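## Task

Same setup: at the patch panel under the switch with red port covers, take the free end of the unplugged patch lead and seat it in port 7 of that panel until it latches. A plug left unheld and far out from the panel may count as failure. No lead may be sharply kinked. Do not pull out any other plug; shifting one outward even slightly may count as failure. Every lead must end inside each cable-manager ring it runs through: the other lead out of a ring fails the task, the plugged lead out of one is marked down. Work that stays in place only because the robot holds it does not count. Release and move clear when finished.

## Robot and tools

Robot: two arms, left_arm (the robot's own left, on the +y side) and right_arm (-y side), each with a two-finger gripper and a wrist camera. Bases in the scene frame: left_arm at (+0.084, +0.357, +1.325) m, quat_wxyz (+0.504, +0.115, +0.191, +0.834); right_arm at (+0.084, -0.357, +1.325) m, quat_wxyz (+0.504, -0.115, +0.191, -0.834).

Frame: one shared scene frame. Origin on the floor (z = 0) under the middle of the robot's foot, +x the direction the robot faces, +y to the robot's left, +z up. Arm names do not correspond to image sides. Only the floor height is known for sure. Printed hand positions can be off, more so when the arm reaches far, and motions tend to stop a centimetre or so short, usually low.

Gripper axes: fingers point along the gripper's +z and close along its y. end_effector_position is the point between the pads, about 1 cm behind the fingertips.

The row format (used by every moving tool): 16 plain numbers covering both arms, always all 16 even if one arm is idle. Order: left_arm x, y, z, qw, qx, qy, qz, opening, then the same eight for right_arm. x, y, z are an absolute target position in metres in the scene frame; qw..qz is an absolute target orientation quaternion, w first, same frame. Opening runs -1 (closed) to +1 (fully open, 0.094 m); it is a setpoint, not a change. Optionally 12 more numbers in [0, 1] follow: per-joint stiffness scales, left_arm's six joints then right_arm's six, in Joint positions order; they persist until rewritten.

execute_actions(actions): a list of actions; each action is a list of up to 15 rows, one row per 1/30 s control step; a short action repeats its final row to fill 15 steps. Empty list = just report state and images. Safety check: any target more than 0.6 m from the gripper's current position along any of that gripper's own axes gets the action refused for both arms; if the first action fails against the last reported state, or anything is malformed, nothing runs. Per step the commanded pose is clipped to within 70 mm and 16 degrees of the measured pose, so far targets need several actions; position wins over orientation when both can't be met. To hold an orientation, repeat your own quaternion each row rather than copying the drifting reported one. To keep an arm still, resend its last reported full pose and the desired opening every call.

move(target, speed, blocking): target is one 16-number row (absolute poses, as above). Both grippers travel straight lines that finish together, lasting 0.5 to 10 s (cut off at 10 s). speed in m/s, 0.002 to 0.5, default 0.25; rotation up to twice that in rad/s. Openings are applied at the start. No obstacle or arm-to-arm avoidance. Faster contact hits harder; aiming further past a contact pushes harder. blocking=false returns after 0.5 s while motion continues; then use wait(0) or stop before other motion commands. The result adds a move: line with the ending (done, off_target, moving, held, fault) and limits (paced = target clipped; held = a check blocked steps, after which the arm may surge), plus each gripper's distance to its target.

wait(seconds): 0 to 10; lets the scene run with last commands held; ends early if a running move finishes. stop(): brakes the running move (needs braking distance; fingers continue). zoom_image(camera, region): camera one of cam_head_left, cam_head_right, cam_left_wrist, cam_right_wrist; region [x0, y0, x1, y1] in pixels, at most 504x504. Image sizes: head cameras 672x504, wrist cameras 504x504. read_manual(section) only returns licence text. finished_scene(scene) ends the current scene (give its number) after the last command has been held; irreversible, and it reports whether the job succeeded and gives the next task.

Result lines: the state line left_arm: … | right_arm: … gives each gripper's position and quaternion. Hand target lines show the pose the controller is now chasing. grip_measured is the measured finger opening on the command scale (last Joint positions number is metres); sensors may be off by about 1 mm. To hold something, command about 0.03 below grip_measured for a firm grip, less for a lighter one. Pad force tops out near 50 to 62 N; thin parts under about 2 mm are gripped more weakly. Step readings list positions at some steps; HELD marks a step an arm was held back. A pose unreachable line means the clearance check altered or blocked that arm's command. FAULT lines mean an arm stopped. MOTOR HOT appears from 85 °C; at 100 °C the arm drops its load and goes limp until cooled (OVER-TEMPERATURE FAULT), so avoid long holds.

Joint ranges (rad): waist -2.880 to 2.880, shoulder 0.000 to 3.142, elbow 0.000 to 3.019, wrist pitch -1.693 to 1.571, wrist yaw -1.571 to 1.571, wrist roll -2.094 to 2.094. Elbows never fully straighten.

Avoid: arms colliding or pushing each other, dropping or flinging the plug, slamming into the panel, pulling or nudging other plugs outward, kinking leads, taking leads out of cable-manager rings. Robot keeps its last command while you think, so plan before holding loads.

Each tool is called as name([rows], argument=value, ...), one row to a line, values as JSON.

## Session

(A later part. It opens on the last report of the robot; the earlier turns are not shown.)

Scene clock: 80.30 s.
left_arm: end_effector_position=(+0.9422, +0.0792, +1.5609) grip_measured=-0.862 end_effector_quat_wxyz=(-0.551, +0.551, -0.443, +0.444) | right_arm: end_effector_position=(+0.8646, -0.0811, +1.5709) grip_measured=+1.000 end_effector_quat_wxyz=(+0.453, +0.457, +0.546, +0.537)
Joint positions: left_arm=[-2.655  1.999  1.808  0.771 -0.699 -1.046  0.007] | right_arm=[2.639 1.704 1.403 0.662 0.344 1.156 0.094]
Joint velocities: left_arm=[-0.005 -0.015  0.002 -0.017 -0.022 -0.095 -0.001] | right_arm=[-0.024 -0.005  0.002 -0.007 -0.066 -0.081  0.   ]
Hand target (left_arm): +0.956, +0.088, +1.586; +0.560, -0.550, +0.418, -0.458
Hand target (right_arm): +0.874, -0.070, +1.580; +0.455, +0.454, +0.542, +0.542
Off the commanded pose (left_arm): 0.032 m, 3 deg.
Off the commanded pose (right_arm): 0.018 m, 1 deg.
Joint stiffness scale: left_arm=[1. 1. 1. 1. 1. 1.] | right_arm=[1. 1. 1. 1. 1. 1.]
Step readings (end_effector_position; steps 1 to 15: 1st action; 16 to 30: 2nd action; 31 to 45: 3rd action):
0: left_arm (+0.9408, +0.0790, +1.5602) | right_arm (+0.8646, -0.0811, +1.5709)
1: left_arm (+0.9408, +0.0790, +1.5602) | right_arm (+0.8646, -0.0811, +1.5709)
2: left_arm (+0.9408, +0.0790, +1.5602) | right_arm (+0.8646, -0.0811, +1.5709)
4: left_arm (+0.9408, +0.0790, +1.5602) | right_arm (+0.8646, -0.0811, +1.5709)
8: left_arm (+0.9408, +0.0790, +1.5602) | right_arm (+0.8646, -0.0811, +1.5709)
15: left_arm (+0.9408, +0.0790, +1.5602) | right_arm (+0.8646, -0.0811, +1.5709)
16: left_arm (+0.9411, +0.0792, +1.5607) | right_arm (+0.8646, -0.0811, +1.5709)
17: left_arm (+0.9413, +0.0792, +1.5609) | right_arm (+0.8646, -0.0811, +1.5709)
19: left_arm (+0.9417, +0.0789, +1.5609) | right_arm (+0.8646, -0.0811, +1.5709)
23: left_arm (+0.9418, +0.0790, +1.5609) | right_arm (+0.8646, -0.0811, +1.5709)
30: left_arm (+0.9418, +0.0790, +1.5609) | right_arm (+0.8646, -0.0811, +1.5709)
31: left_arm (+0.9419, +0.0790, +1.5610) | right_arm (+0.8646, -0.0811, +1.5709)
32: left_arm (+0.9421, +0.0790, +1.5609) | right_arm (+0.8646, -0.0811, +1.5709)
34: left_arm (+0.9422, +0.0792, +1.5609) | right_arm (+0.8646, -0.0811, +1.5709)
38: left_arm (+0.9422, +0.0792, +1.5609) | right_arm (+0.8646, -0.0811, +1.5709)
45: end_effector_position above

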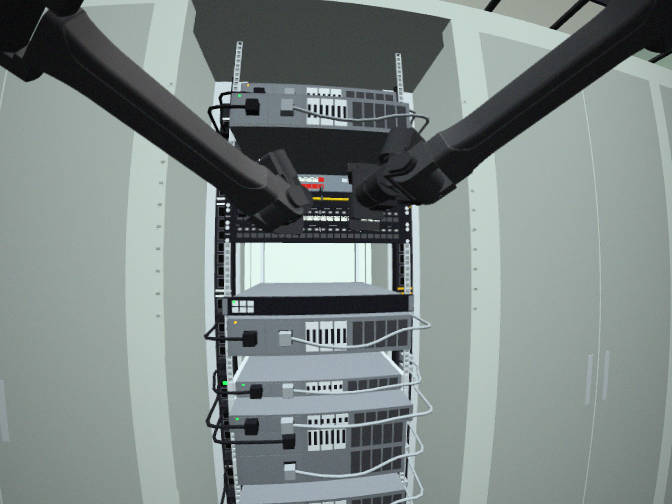

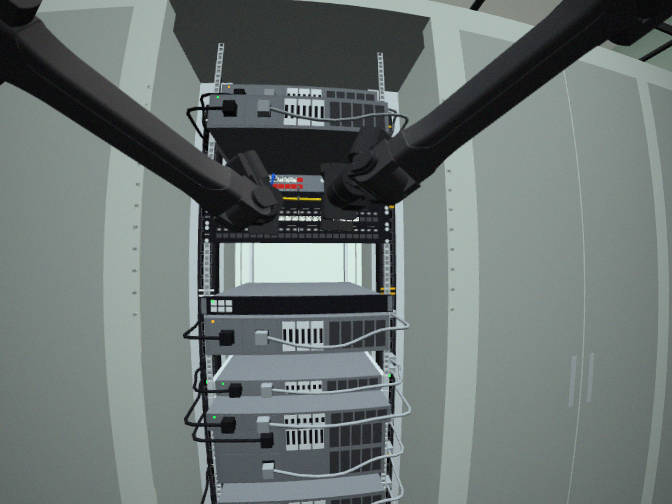

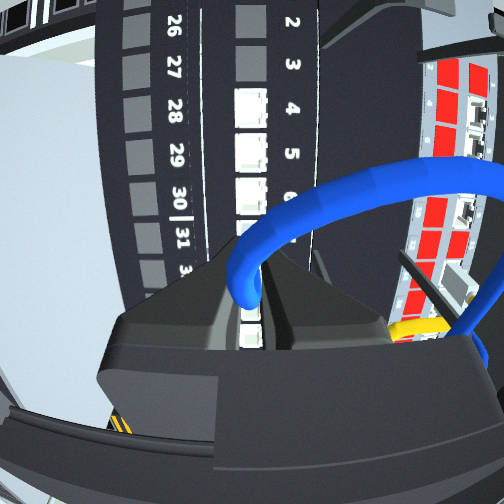

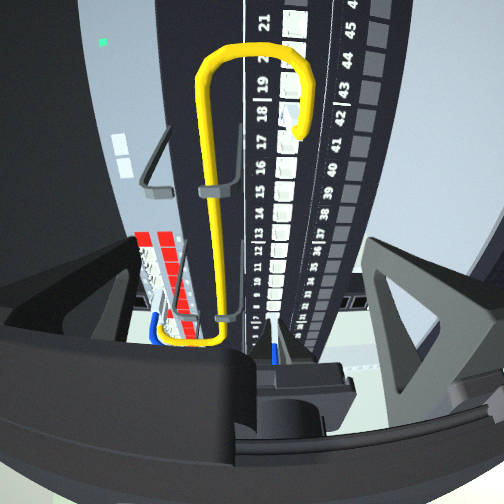

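execute_actions([
  [[0.962,0.094,1.585,0.564,-0.554,0.413,-0.453,-0.89,0.875,-0.07,1.58,0.4545,0.4545,0.5415,0.5415,1]],
  [[0.965,0.100,1.583,0.568,-0.558,0.408,-0.448,-0.89,0.875,-0.07,1.58,0.4545,0.4545,0.5415,0.5415,1]],
  [[0.968,0.104,1.582,0.568,-0.558,0.408,-0.448,-0.89,0.875,-0.07,1.58,0.4545,0.4545,0.5415,0.5415,1]],
])

zoom_image(camera="cam_right_wrist", region=[230, 280, 320, 360])

zoom_image(camera="cam_left_wrist", region=[200, 160, 320, 280])

Scene clock: 82.03 s.
left_arm: end_effector_position=(+0.9427, +0.0801, +1.5606) grip_measured=-0.862 end_effector_quat_wxyz=(-0.552, +0.553, -0.441, +0.441) | right_arm: end_effector_position=(+0.8646, -0.0811, +1.5709) grip_measured=+1.000 end_effector_quat_wxyz=(+0.453, +0.457, +0.546, +0.537)
Joint positions: left_arm=[-2.655  2.002  1.813  0.771 -0.707 -1.044  0.007] | right_arm=[2.639 1.704 1.403 0.662 0.344 1.156 0.094]
Joint velocities: left_arm=[-0.005  0.005 -0.007 -0.007 -0.022 -0.007  0.001] | right_arm=[-0.015 -0.005  0.017  0.007  0.007  0.037  0.   ]
Hand target (left_arm): +0.963, +0.106, +1.582; +0.567, -0.558, +0.408, -0.448
Hand target (right_arm): +0.874, -0.070, +1.580; +0.455, +0.454, +0.542, +0.542
Off the commanded pose (left_arm): 0.041 m, 4 deg.
Off the commanded pose (right_arm): 0.018 m, 1 deg.
Joint stiffness scale: left_arm=[1. 1. 1. 1. 1. 1.] | right_arm=[1. 1. 1. 1. 1. 1.]
Step readings (end_effector_position; steps 1 to 15: 1st action; 16 to 30: 2nd action; 31 to 45: 3rd action):
0: left_arm (+0.9422, +0.0792, +1.5609) | right_arm (+0.8646, -0.0811, +1.5709)
1: left_arm (+0.9421, +0.0793, +1.5608) | right_arm (+0.8646, -0.0811, +1.5709)
2: left_arm (+0.9422, +0.0795, +1.5607) | right_arm (+0.8646, -0.0811, +1.5709)
4: left_arm (+0.9422, +0.0795, +1.5607) | right_arm (+0.8646, -0.0811, +1.5709)
8: left_arm (+0.9422, +0.0795, +1.5607) | right_arm (+0.8646, -0.0811, +1.5709)
15: left_arm (+0.9422, +0.0795, +1.5607) | right_arm (+0.8646, -0.0811, +1.5709)
16: left_arm (+0.9424, +0.0798, +1.5608) | right_arm (+0.8646, -0.0811, +1.5709)
17: left_arm (+0.9426, +0.0800, +1.5607) | right_arm (+0.8646, -0.0811, +1.5709)
19: left_arm (+0.9427, +0.0801, +1.5605) | right_arm (+0.8646, -0.0811, +1.5709)
23: left_arm (+0.9427, +0.0801, +1.5605) | right_arm (+0.8646, -0.0811, +1.5709)
30: left_arm (+0.9427, +0.0801, +1.5605) | right_arm (+0.8646, -0.0811, +1.5709)
31: left_arm (+0.9427, +0.0801, +1.5605) | right_arm (+0.8646, -0.0811, +1.5709)
32: left_arm (+0.9427, +0.0801, +1.5606) | right_arm (+0.8646, -0.0811, +1.5709)
34: left_arm (+0.9427, +0.0801, +1.5606) | right_arm (+0.8646, -0.0811, +1.5709)
38: left_arm (+0.9427, +0.0801, +1.5606) | right_arm (+0.8646, -0.0811, +1.5709)
45: end_effector_position above

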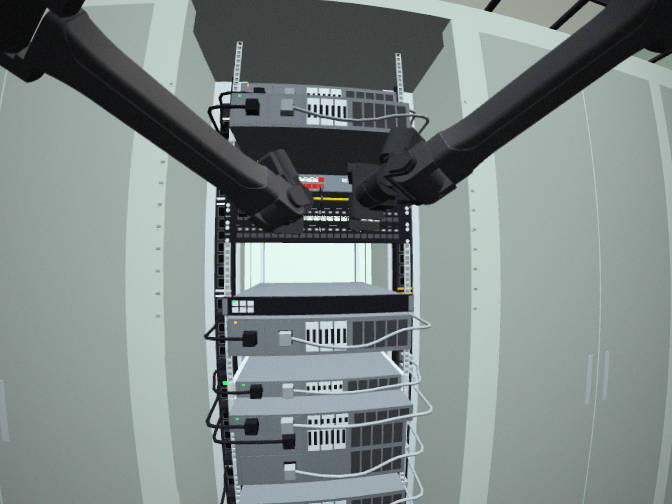

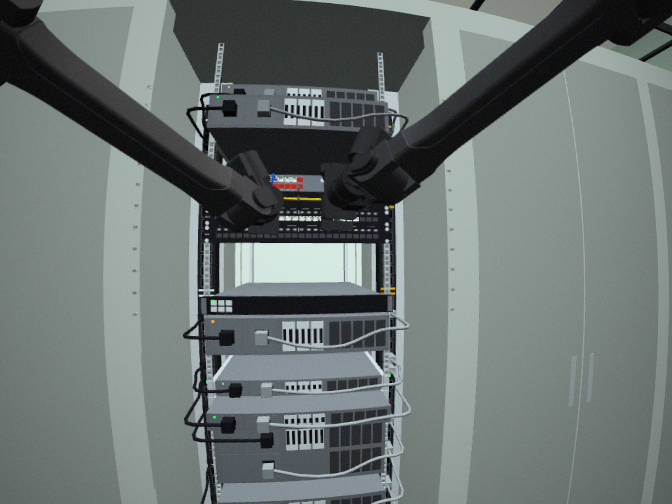

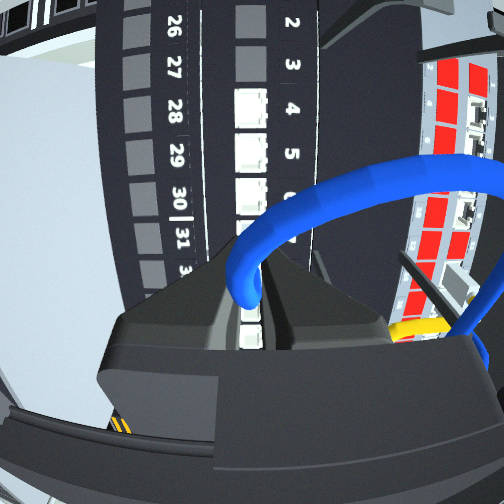

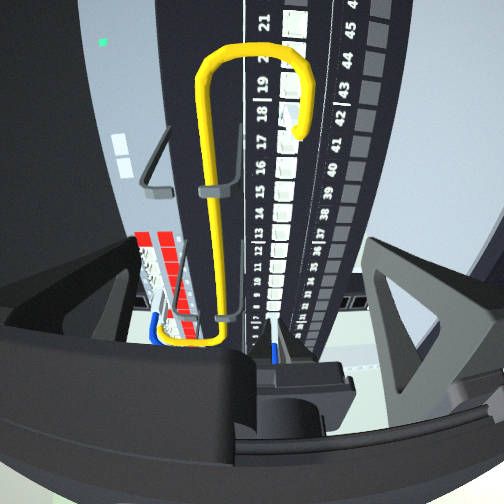

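Region (230, 280, 320, 360) of cam_right_wrist's 504x504 image, scaled by 5.600, with more detail than that image has.

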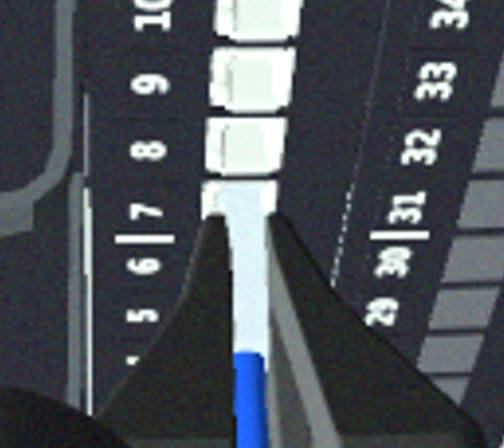

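Region (200, 160, 320, 280) of cam_left_wrist's 504x504 image, scaled by 4.200, with more detail than that image has.

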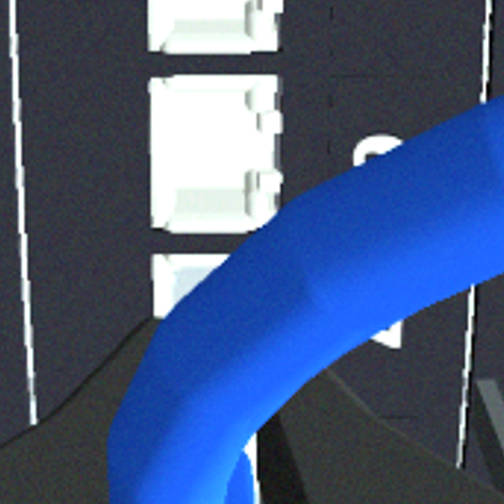

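execute_actions([
  [[0.960,0.098,1.583,0.556,-0.546,0.4225,-0.4625,-0.89,0.875,-0.07,1.58,0.4545,0.4545,0.5415,0.5415,1]],
  [[0.960,0.096,1.583,0.546,-0.5365,0.4345,-0.4745,-0.89,0.875,-0.07,1.58,0.4545,0.4545,0.5415,0.5415,1]],
  [[0.962,0.094,1.583,0.538,-0.529,0.444,-0.484,-0.89,0.875,-0.07,1.58,0.4545,0.4545,0.5415,0.5415,1]],
])

zoom_image(camera="cam_right_wrist", region=[230, 280, 320, 360])

zoom_image(camera="cam_left_wrist", region=[200, 160, 320, 280])

Scene clock: 83.93 s.
left_arm: end_effector_position=(+0.9463, +0.0797, +1.5610) grip_measured=-0.862 end_effector_quat_wxyz=(-0.539, +0.534, -0.454, +0.468) | right_arm: end_effector_position=(+0.8646, -0.0811, +1.5709) grip_measured=+1.000 end_effector_quat_wxyz=(+0.453, +0.457, +0.546, +0.537)
Joint positions: left_arm=[-2.638  1.983  1.788  0.747 -0.62  -1.08   0.007] | right_arm=[2.639 1.704 1.403 0.662 0.344 1.156 0.094]
Joint velocities: left_arm=[-0.015  0.005  0.002 -0.007 -0.022 -0.007 -0.   ] | right_arm=[-0.005 -0.005 -0.002  0.002  0.022  0.051  0.   ]
Hand target (left_arm): +0.959, +0.095, +1.583; +0.538, -0.529, +0.444, -0.484
Hand target (right_arm): +0.874, -0.070, +1.580; +0.455, +0.454, +0.542, +0.542
Off the commanded pose (left_arm): 0.031 m, 2 deg.
Off the commanded pose (right_arm): 0.018 m, 1 deg.
Joint stiffness scale: left_arm=[1. 1. 1. 1. 1. 1.] | right_arm=[1. 1. 1. 1. 1. 1.]
Step readings (end_effector_position; steps 1 to 15: 1st action; 16 to 30: 2nd action; 31 to 45: 3rd action):
0: left_arm (+0.9427, +0.0801, +1.5606) | right_arm (+0.8646, -0.0811, +1.5709)
1: left_arm (+0.9430, +0.0790, +1.5612) | right_arm (+0.8646, -0.0811, +1.5709)
2: left_arm (+0.9440, +0.0793, +1.5614) | right_arm (+0.8646, -0.0811, +1.5709)
4: left_arm (+0.9455, +0.0798, +1.5615) | right_arm (+0.8646, -0.0811, +1.5709)
8: left_arm (+0.9455, +0.0797, +1.5616) | right_arm (+0.8646, -0.0811, +1.5709)
15: left_arm (+0.9455, +0.0797, +1.5616) | right_arm (+0.8646, -0.0811, +1.5709)
16: left_arm (+0.9455, +0.0785, +1.5607) | right_arm (+0.8646, -0.0811, +1.5709)
17: left_arm (+0.9459, +0.0794, +1.5609) | right_arm (+0.8646, -0.0811, +1.5709)
19: left_arm (+0.9459, +0.0795, +1.5609) | right_arm (+0.8646, -0.0811, +1.5709)
23: left_arm (+0.9459, +0.0793, +1.5608) | right_arm (+0.8646, -0.0811, +1.5709)
30: left_arm (+0.9459, +0.0793, +1.5608) | right_arm (+0.8646, -0.0811, +1.5709)
31: left_arm (+0.9460, +0.0789, +1.5607) | right_arm (+0.8646, -0.0811, +1.5709)
32: left_arm (+0.9463, +0.0797, +1.5610) | right_arm (+0.8646, -0.0811, +1.5709)
34: left_arm (+0.9463, +0.0798, +1.5611) | right_arm (+0.8646, -0.0811, +1.5709)
38: left_arm (+0.9463, +0.0797, +1.5610) | right_arm (+0.8646, -0.0811, +1.5709)
45: end_effector_position above

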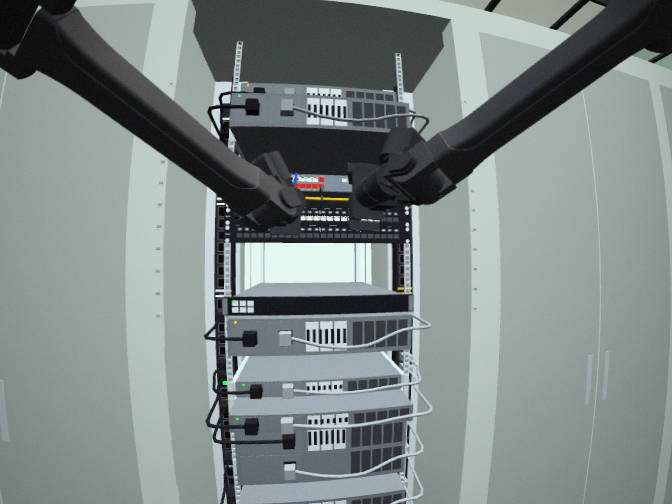

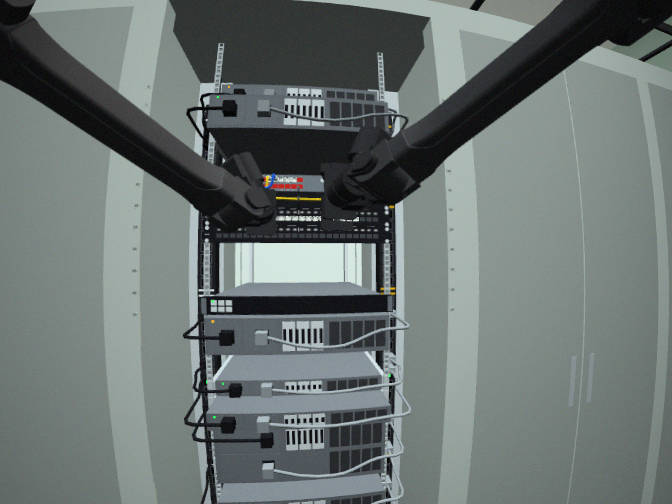

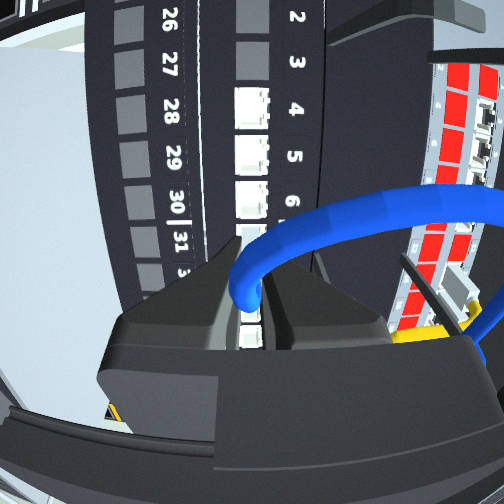

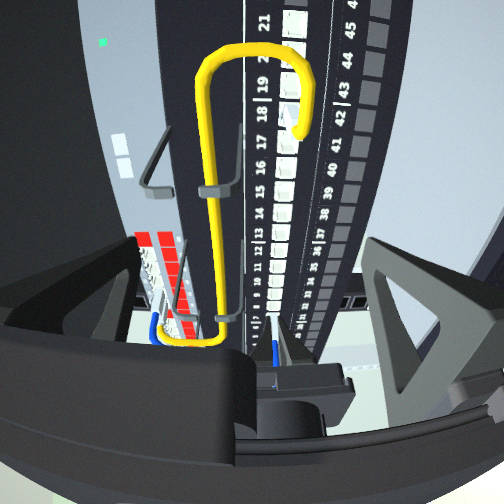

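Region (230, 280, 320, 360) of cam_right_wrist's 504x504 image, scaled by 5.600, with more detail than that image has.

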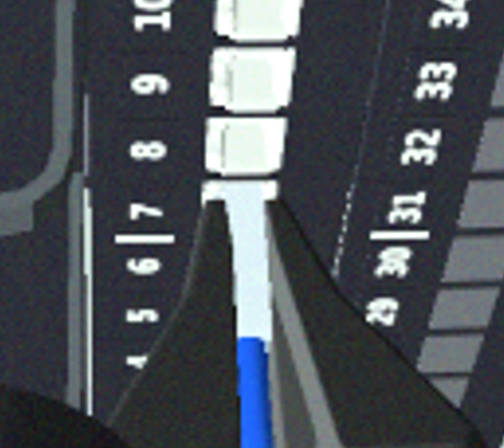

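Region (200, 160, 320, 280) of cam_left_wrist's 504x504 image, scaled by 4.200, with more detail than that image has.

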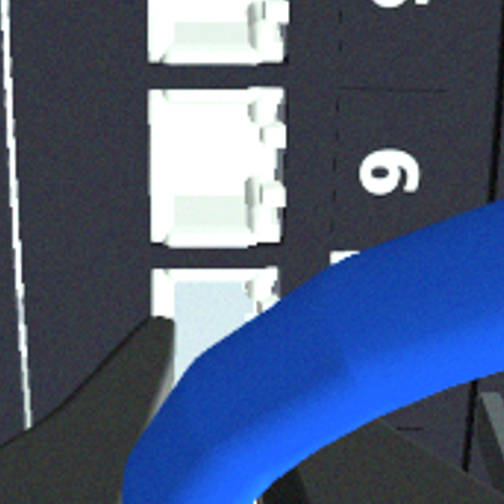

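execute_actions([
  [[0.966,0.092,1.582,0.538,-0.529,0.444,-0.484,-0.89,0.875,-0.07,1.58,0.4545,0.4545,0.5415,0.5415,1]],
  [[0.970,0.092,1.581,0.538,-0.529,0.444,-0.484,-0.89,0.875,-0.07,1.58,0.4545,0.4545,0.5415,0.5415,1]],
  [[0.972,0.092,1.580,0.53,-0.521,0.4535,-0.4935,-0.89,0.875,-0.07,1.58,0.4545,0.4545,0.5415,0.5415,1]],
])

zoom_image(camera="cam_right_wrist", region=[230, 280, 320, 360])

Scene clock: 85.67 s.
left_arm: end_effector_position=(+0.9494, +0.0795, +1.5611) grip_measured=-0.862 end_effector_quat_wxyz=(-0.531, +0.529, -0.460, +0.476) | right_arm: end_effector_position=(+0.8646, -0.0811, +1.5709) grip_measured=+1.000 end_effector_quat_wxyz=(+0.453, +0.457, +0.546, +0.537)
Joint positions: left_arm=[-2.631  1.977  1.788  0.722 -0.591 -1.1    0.007] | right_arm=[2.639 1.704 1.403 0.662 0.344 1.156 0.094]
Joint velocities: left_arm=[ 0.005 -0.005  0.007 -0.002 -0.051 -0.066  0.001] | right_arm=[-0.005 -0.005 -0.012 -0.007 -0.022  0.007  0.   ]
Hand target (left_arm): +0.968, +0.093, +1.580; +0.530, -0.520, +0.453, -0.493
Hand target (right_arm): +0.874, -0.070, +1.580; +0.455, +0.454, +0.542, +0.542
Off the commanded pose (left_arm): 0.032 m, 2 deg.
Off the commanded pose (right_arm): 0.018 m, 1 deg.
Joint stiffness scale: left_arm=[1. 1. 1. 1. 1. 1.] | right_arm=[1. 1. 1. 1. 1. 1.]
Step readings (end_effector_position; steps 1 to 15: 1st action; 16 to 30: 2nd action; 31 to 45: 3rd action):
0: left_arm (+0.9463, +0.0797, +1.5610) | right_arm (+0.8646, -0.0811, +1.5709)
1: left_arm (+0.9463, +0.0796, +1.5609) | right_arm (+0.8646, -0.0811, +1.5709)
2: left_arm (+0.9463, +0.0795, +1.5607) | right_arm (+0.8646, -0.0811, +1.5709)
4: left_arm (+0.9463, +0.0795, +1.5607) | right_arm (+0.8646, -0.0811, +1.5709)
8: left_arm (+0.9463, +0.0795, +1.5607) | right_arm (+0.8646, -0.0811, +1.5709)
15: left_arm (+0.9463, +0.0795, +1.5607) | right_arm (+0.8646, -0.0811, +1.5709)
16: left_arm (+0.9464, +0.0797, +1.5604) | right_arm (+0.8646, -0.0811, +1.5709)
17: left_arm (+0.9464, +0.0796, +1.5603) | right_arm (+0.8646, -0.0811, +1.5709)
19: left_arm (+0.9464, +0.0797, +1.5605) | right_arm (+0.8646, -0.0811, +1.5709)
23: left_arm (+0.9464, +0.0797, +1.5605) | right_arm (+0.8646, -0.0811, +1.5709)
30: left_arm (+0.9464, +0.0797, +1.5605) | right_arm (+0.8646, -0.0811, +1.5709)
31: left_arm (+0.9469, +0.0792, +1.5610) | right_arm (+0.8646, -0.0811, +1.5709)
32: left_arm (+0.9483, +0.0797, +1.5612) | right_arm (+0.8646, -0.0811, +1.5709)
34: left_arm (+0.9493, +0.0795, +1.5611) | right_arm (+0.8646, -0.0811, +1.5709)
38: left_arm (+0.9494, +0.0795, +1.5611) | right_arm (+0.8646, -0.0811, +1.5709)
45: end_effector_position above

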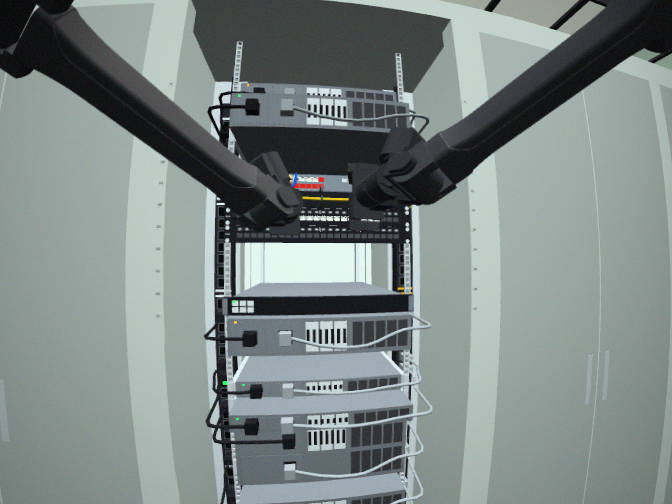

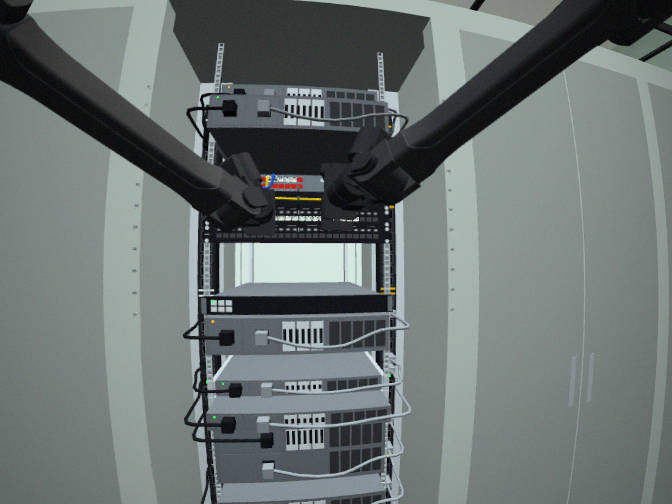

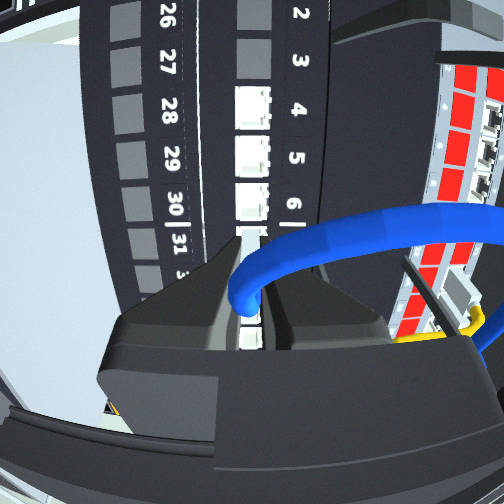

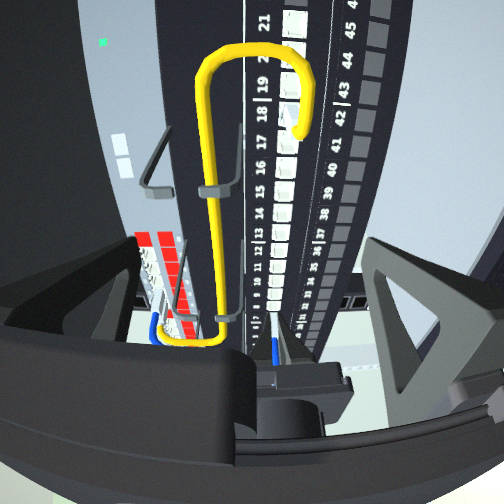

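Region (230, 280, 320, 360) of cam_right_wrist's 504x504 image, scaled by 5.600, with more detail than that image has.

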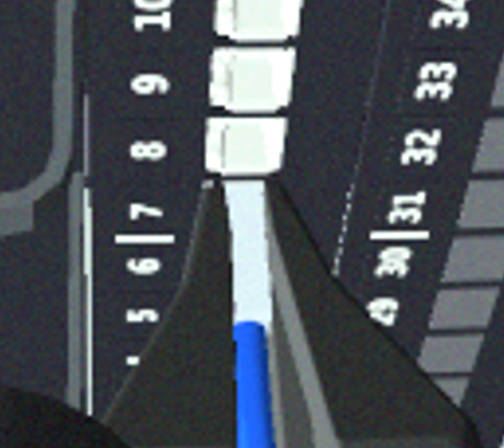

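execute_actions([
  [[0.952,0.083,1.578,0.532,-0.524,0.456,-0.485,-0.89,0.875,-0.07,1.58,0.4545,0.4545,0.5415,0.5415,1]],
  [[0.950,0.083,1.578,0.532,-0.524,0.456,-0.485,-0.68,0.875,-0.07,1.58,0.4545,0.4545,0.5415,0.5415,1]],
  [[0.943,0.083,1.582,0.532,-0.524,0.456,-0.485,-0.68,0.875,-0.07,1.58,0.4545,0.4545,0.5415,0.5415,1]],
])

zoom_image(camera="cam_right_wrist", region=[220, 280, 330, 380])

Scene clock: 87.40 s.
left_arm: end_effector_position=(+0.9456, +0.0785, +1.5580) grip_measured=-0.683 end_effector_quat_wxyz=(-0.528, +0.525, -0.467, +0.476) | right_arm: end_effector_position=(+0.8646, -0.0811, +1.5709) grip_measured=+1.000 end_effector_quat_wxyz=(+0.453, +0.457, +0.546, +0.537)
Joint positions: left_arm=[-2.631  1.967  1.766  0.722 -0.581 -1.097  0.015] | right_arm=[2.639 1.704 1.403 0.662 0.344 1.156 0.094]
Joint velocities: left_arm=[-0.015 -0.015 -0.022  0.002 -0.007 -0.022  0.001] | right_arm=[-0.015 -0.015 -0.012  0.002  0.022 -0.066  0.   ]
Hand target (left_arm): +0.943, +0.083, +1.582; +0.532, -0.524, +0.456, -0.485
Hand target (right_arm): +0.874, -0.070, +1.580; +0.455, +0.454, +0.542, +0.542
Off the commanded pose (left_arm): 0.025 m, 2 deg.
Off the commanded pose (right_arm): 0.018 m, 1 deg.
Joint stiffness scale: left_arm=[1. 1. 1. 1. 1. 1.] | right_arm=[1. 1. 1. 1. 1. 1.]
Step readings (end_effector_position; steps 1 to 15: 1st action; 16 to 30: 2nd action; 31 to 45: 3rd action):
0: left_arm (+0.9494, +0.0795, +1.5611) | right_arm (+0.8646, -0.0811, +1.5709)
1: left_arm (+0.9488, +0.0799, +1.5600) | right_arm (+0.8646, -0.0811, +1.5709)
2: left_arm (+0.9489, +0.0799, +1.5604) | right_arm (+0.8646, -0.0811, +1.5709)
4: left_arm (+0.9489, +0.0799, +1.5604) | right_arm (+0.8646, -0.0811, +1.5709)
8: left_arm (+0.9489, +0.0799, +1.5604) | right_arm (+0.8646, -0.0811, +1.5709)
15: left_arm (+0.9489, +0.0799, +1.5604) | right_arm (+0.8646, -0.0811, +1.5709)
16: left_arm (+0.9488, +0.0791, +1.5604) | right_arm (+0.8646, -0.0811, +1.5709)
17: left_arm (+0.9489, +0.0784, +1.5611) | right_arm (+0.8646, -0.0811, +1.5709)
19: left_arm (+0.9489, +0.0781, +1.5613) | right_arm (+0.8646, -0.0811, +1.5709)
23: left_arm (+0.9489, +0.0781, +1.5613) | right_arm (+0.8646, -0.0811, +1.5709)
30: left_arm (+0.9489, +0.0781, +1.5613) | right_arm (+0.8646, -0.0811, +1.5709)
31: left_arm (+0.9486, +0.0782, +1.5612) | right_arm (+0.8646, -0.0811, +1.5709)
32: left_arm (+0.9477, +0.0784, +1.5604) | right_arm (+0.8646, -0.0811, +1.5709)
34: left_arm (+0.9462, +0.0787, +1.5592) | right_arm (+0.8646, -0.0811, +1.5709)
38: left_arm (+0.9456, +0.0785, +1.5580) | right_arm (+0.8646, -0.0811, +1.5709)
45: end_effector_position above

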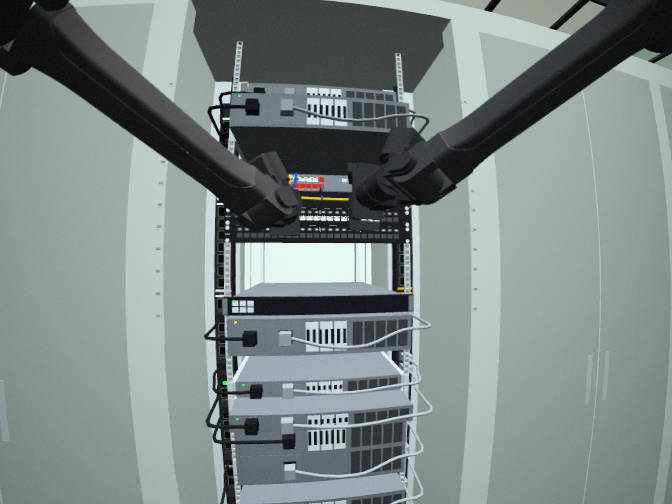

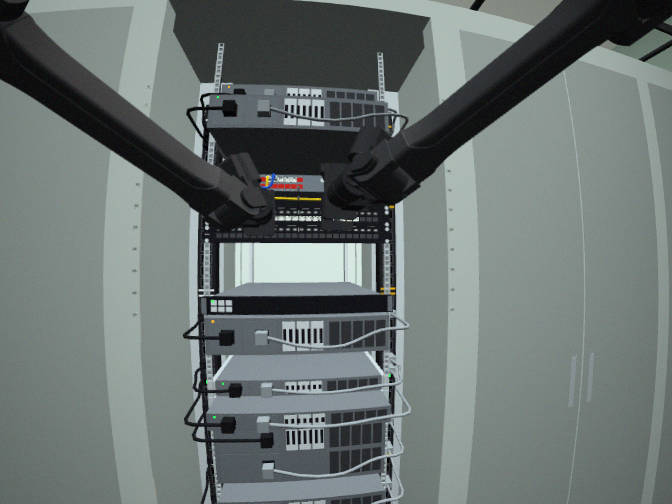

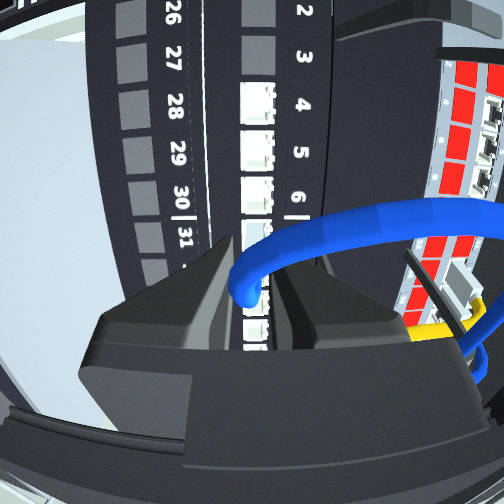

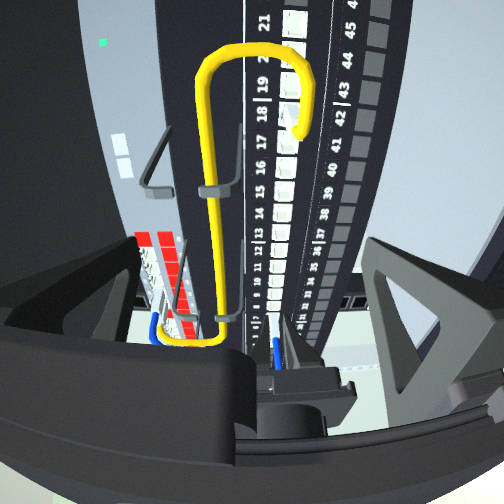

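Region (220, 280, 330, 380) of cam_right_wrist's 504x504 image, scaled by 4.582, with more detail than that image has; it fills the top 458 rows of this view, and the rest is white.

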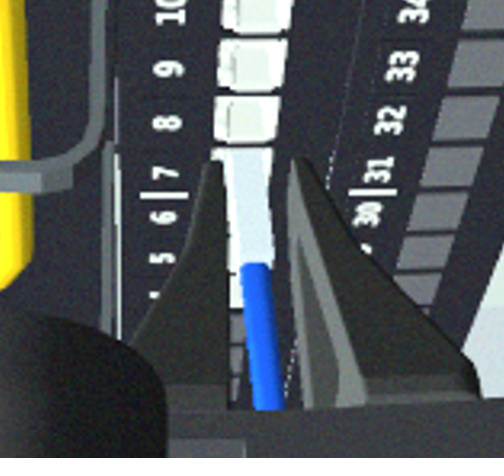

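execute_actions([
  [[0.943,0.083,1.586,0.532,-0.524,0.456,-0.485,-0.55,0.875,-0.07,1.58,0.4545,0.4545,0.5415,0.5415,1]],
  [[0.939,0.083,1.587,0.532,-0.524,0.456,-0.485,-0.55,0.875,-0.07,1.58,0.4545,0.4545,0.5415,0.5415,1]],
  [[0.935,0.083,1.587,0.532,-0.524,0.456,-0.485,-0.55,0.875,-0.07,1.58,0.4545,0.4545,0.5415,0.5415,1]],
])

zoom_image(camera="cam_right_wrist", region=[220, 280, 330, 380])

Scene clock: 89.07 s.
left_arm: end_effector_position=(+0.9404, +0.0830, +1.5586) grip_measured=-0.553 end_effector_quat_wxyz=(-0.528, +0.527, -0.470, +0.472) | right_arm: end_effector_position=(+0.8646, -0.0811, +1.5709) grip_measured=+1.000 end_effector_quat_wxyz=(+0.453, +0.457, +0.546, +0.537)
Joint positions: left_arm=[-2.631  1.947  1.739  0.722 -0.588 -1.096  0.021] | right_arm=[2.639 1.704 1.403 0.662 0.344 1.156 0.094]
Joint velocities: left_arm=[-0.024 -0.015 -0.007 -0.017  0.066 -0.007 -0.001] | right_arm=[-0.015 -0.005 -0.002 -0.002 -0.051  0.007  0.   ]
Hand target (left_arm): +0.935, +0.083, +1.586; +0.531, -0.524, +0.456, -0.485
Hand target (right_arm): +0.874, -0.070, +1.580; +0.455, +0.454, +0.542, +0.542
Off the commanded pose (left_arm): 0.029 m, 2 deg.
Off the commanded pose (right_arm): 0.018 m, 1 deg.
Joint stiffness scale: left_arm=[1. 1. 1. 1. 1. 1.] | right_arm=[1. 1. 1. 1. 1. 1.]
Step readings (end_effector_position; steps 1 to 15: 1st action; 16 to 30: 2nd action; 31 to 45: 3rd action):
0: left_arm (+0.9456, +0.0785, +1.5580) | right_arm (+0.8646, -0.0811, +1.5709)
1: left_arm (+0.9456, +0.0787, +1.5583) | right_arm (+0.8646, -0.0811, +1.5709)
2: left_arm (+0.9456, +0.0788, +1.5583) | right_arm (+0.8646, -0.0811, +1.5709)
4: left_arm (+0.9456, +0.0791, +1.5588) | right_arm (+0.8646, -0.0811, +1.5709)
8: left_arm (+0.9456, +0.0799, +1.5606) | right_arm (+0.8646, -0.0811, +1.5709)
15: left_arm (+0.9456, +0.0807, +1.5624) | right_arm (+0.8646, -0.0811, +1.5709)
16: left_arm (+0.9454, +0.0809, +1.5620) | right_arm (+0.8646, -0.0811, +1.5709)
17: left_arm (+0.9448, +0.0812, +1.5615) | right_arm (+0.8646, -0.0811, +1.5709)
19: left_arm (+0.9438, +0.0816, +1.5607) | right_arm (+0.8646, -0.0811, +1.5709)
23: left_arm (+0.9435, +0.0819, +1.5609) | right_arm (+0.8646, -0.0811, +1.5709)
30: left_arm (+0.9435, +0.0822, +1.5615) | right_arm (+0.8646, -0.0811, +1.5709)
31: left_arm (+0.9431, +0.0821, +1.5608) | right_arm (+0.8646, -0.0811, +1.5709)
32: left_arm (+0.9424, +0.0826, +1.5605) | right_arm (+0.8646, -0.0811, +1.5709)
34: left_arm (+0.9410, +0.0829, +1.5590) | right_arm (+0.8646, -0.0811, +1.5709)
38: left_arm (+0.9404, +0.0830, +1.5586) | right_arm (+0.8646, -0.0811, +1.5709)
45: end_effector_position above

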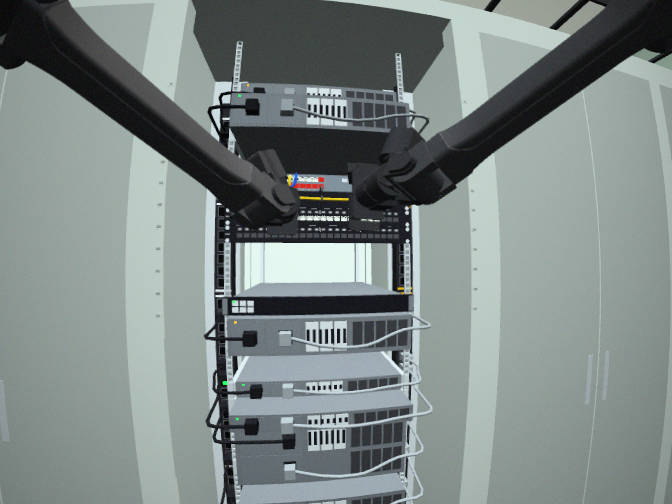

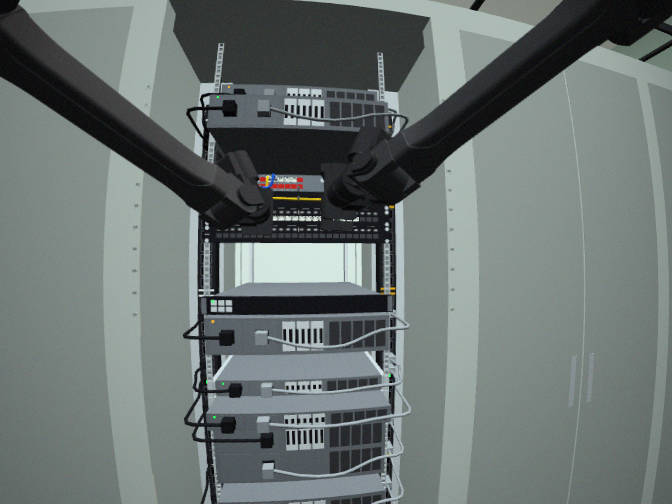

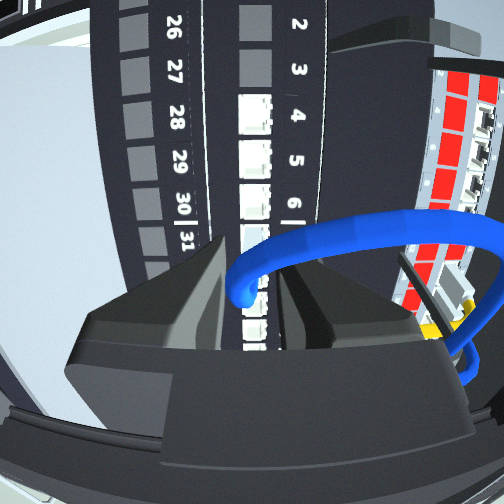

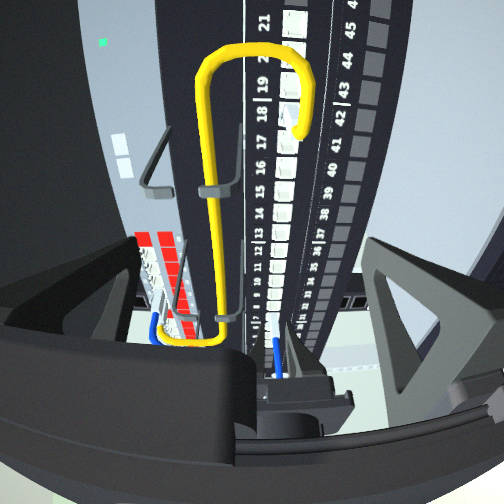

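Region (220, 280, 330, 380) of cam_right_wrist's 504x504 image, scaled by 4.582, with more detail than that image has; it fills the top 458 rows of this view, and the rest is white.

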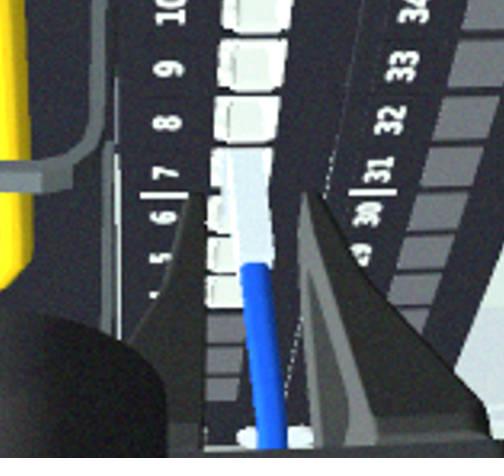

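execute_actions([
  [[0.931,0.083,1.589,0.532,-0.524,0.456,-0.485,-0.55,0.875,-0.07,1.58,0.4545,0.4545,0.5415,0.5415,1]],
  [[0.931,0.083,1.589,0.532,-0.524,0.456,-0.485,-0.7,0.875,-0.07,1.58,0.4545,0.4545,0.5415,0.5415,1]],
])

zoom_image(camera="cam_right_wrist", region=[220, 280, 330, 380])

Scene clock: 90.27 s.
left_arm: end_effector_position=(+0.9379, +0.0858, +1.5599) grip_measured=-0.698 end_effector_quat_wxyz=(-0.529, +0.527, -0.471, +0.470) | right_arm: end_effector_position=(+0.8646, -0.0811, +1.5709) grip_measured=+1.000 end_effector_quat_wxyz=(+0.453, +0.457, +0.546, +0.537)
Joint positions: left_arm=[-2.631  1.936  1.725  0.722 -0.592 -1.094  0.014] | right_arm=[2.639 1.704 1.403 0.662 0.344 1.156 0.094]
Joint velocities: left_arm=[ 0.015 -0.015  0.002 -0.002  0.007  0.037 -0.001] | right_arm=[ 0.005  0.015 -0.002 -0.012  0.007  0.037  0.   ]
Hand target (left_arm): +0.931, +0.083, +1.589; +0.531, -0.524, +0.456, -0.485
Hand target (right_arm): +0.874, -0.070, +1.580; +0.455, +0.454, +0.542, +0.542
Off the commanded pose (left_arm): 0.030 m, 2 deg.
Off the commanded pose (right_arm): 0.018 m, 1 deg.
Joint stiffness scale: left_arm=[1. 1. 1. 1. 1. 1.] | right_arm=[1. 1. 1. 1. 1. 1.]
Step readings (end_effector_position; steps 1 to 15: 1st action; 16 to 30: 2nd action):
0: left_arm (+0.9404, +0.0830, +1.5586) | right_arm (+0.8646, -0.0811, +1.5709)
1: left_arm (+0.9402, +0.0833, +1.5585) | right_arm (+0.8646, -0.0811, +1.5709)
2: left_arm (+0.9395, +0.0837, +1.5580) | right_arm (+0.8646, -0.0811, +1.5709)
4: left_arm (+0.9383, +0.0843, +1.5574) | right_arm (+0.8646, -0.0811, +1.5709)
8: left_arm (+0.9379, +0.0852, +1.5585) | right_arm (+0.8646, -0.0811, +1.5709)
15: left_arm (+0.9379, +0.0858, +1.5599) | right_arm (+0.8646, -0.0811, +1.5709)
16: left_arm (+0.9379, +0.0858, +1.5599) | right_arm (+0.8646, -0.0811, +1.5709)
17: left_arm (+0.9379, +0.0858, +1.5599) | right_arm (+0.8646, -0.0811, +1.5709)
19: left_arm (+0.9379, +0.0858, +1.5599) | right_arm (+0.8646, -0.0811, +1.5709)
23: left_arm (+0.9379, +0.0858, +1.5599) | right_arm (+0.8646, -0.0811, +1.5709)
30: end_effector_position above

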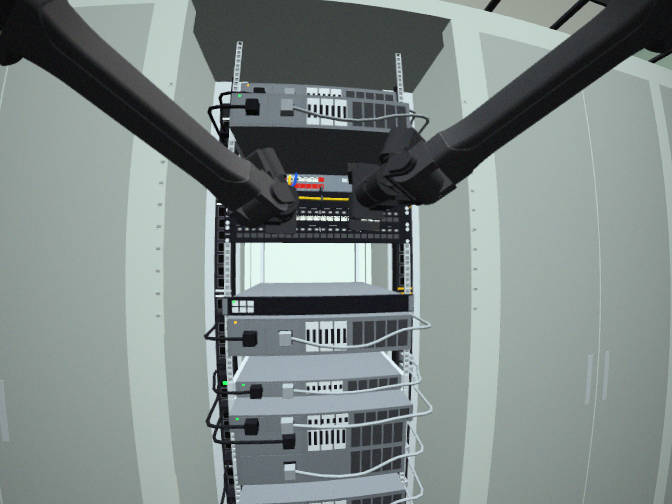

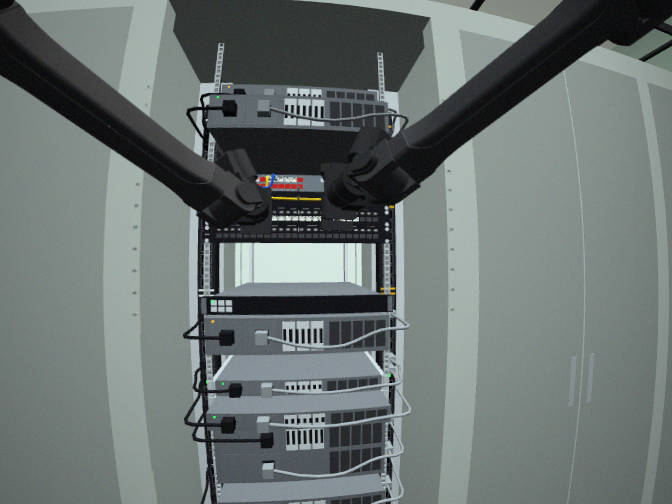

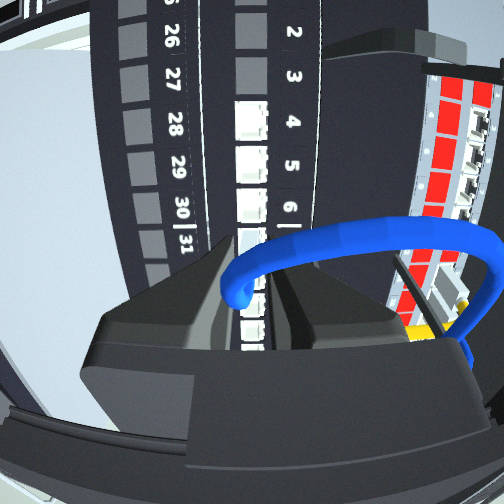

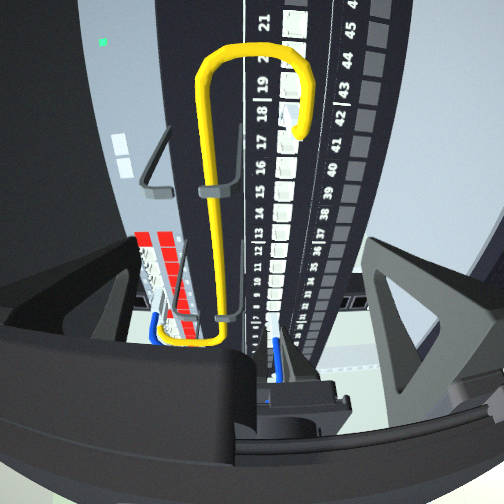

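Region (220, 280, 330, 380) of cam_right_wrist's 504x504 image, scaled by 4.582, with more detail than that image has; it fills the top 458 rows of this view, and the rest is white.

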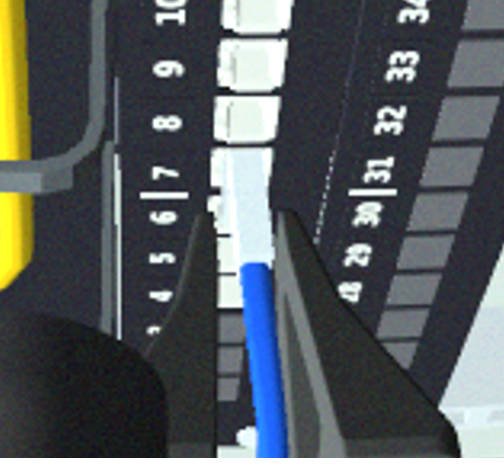

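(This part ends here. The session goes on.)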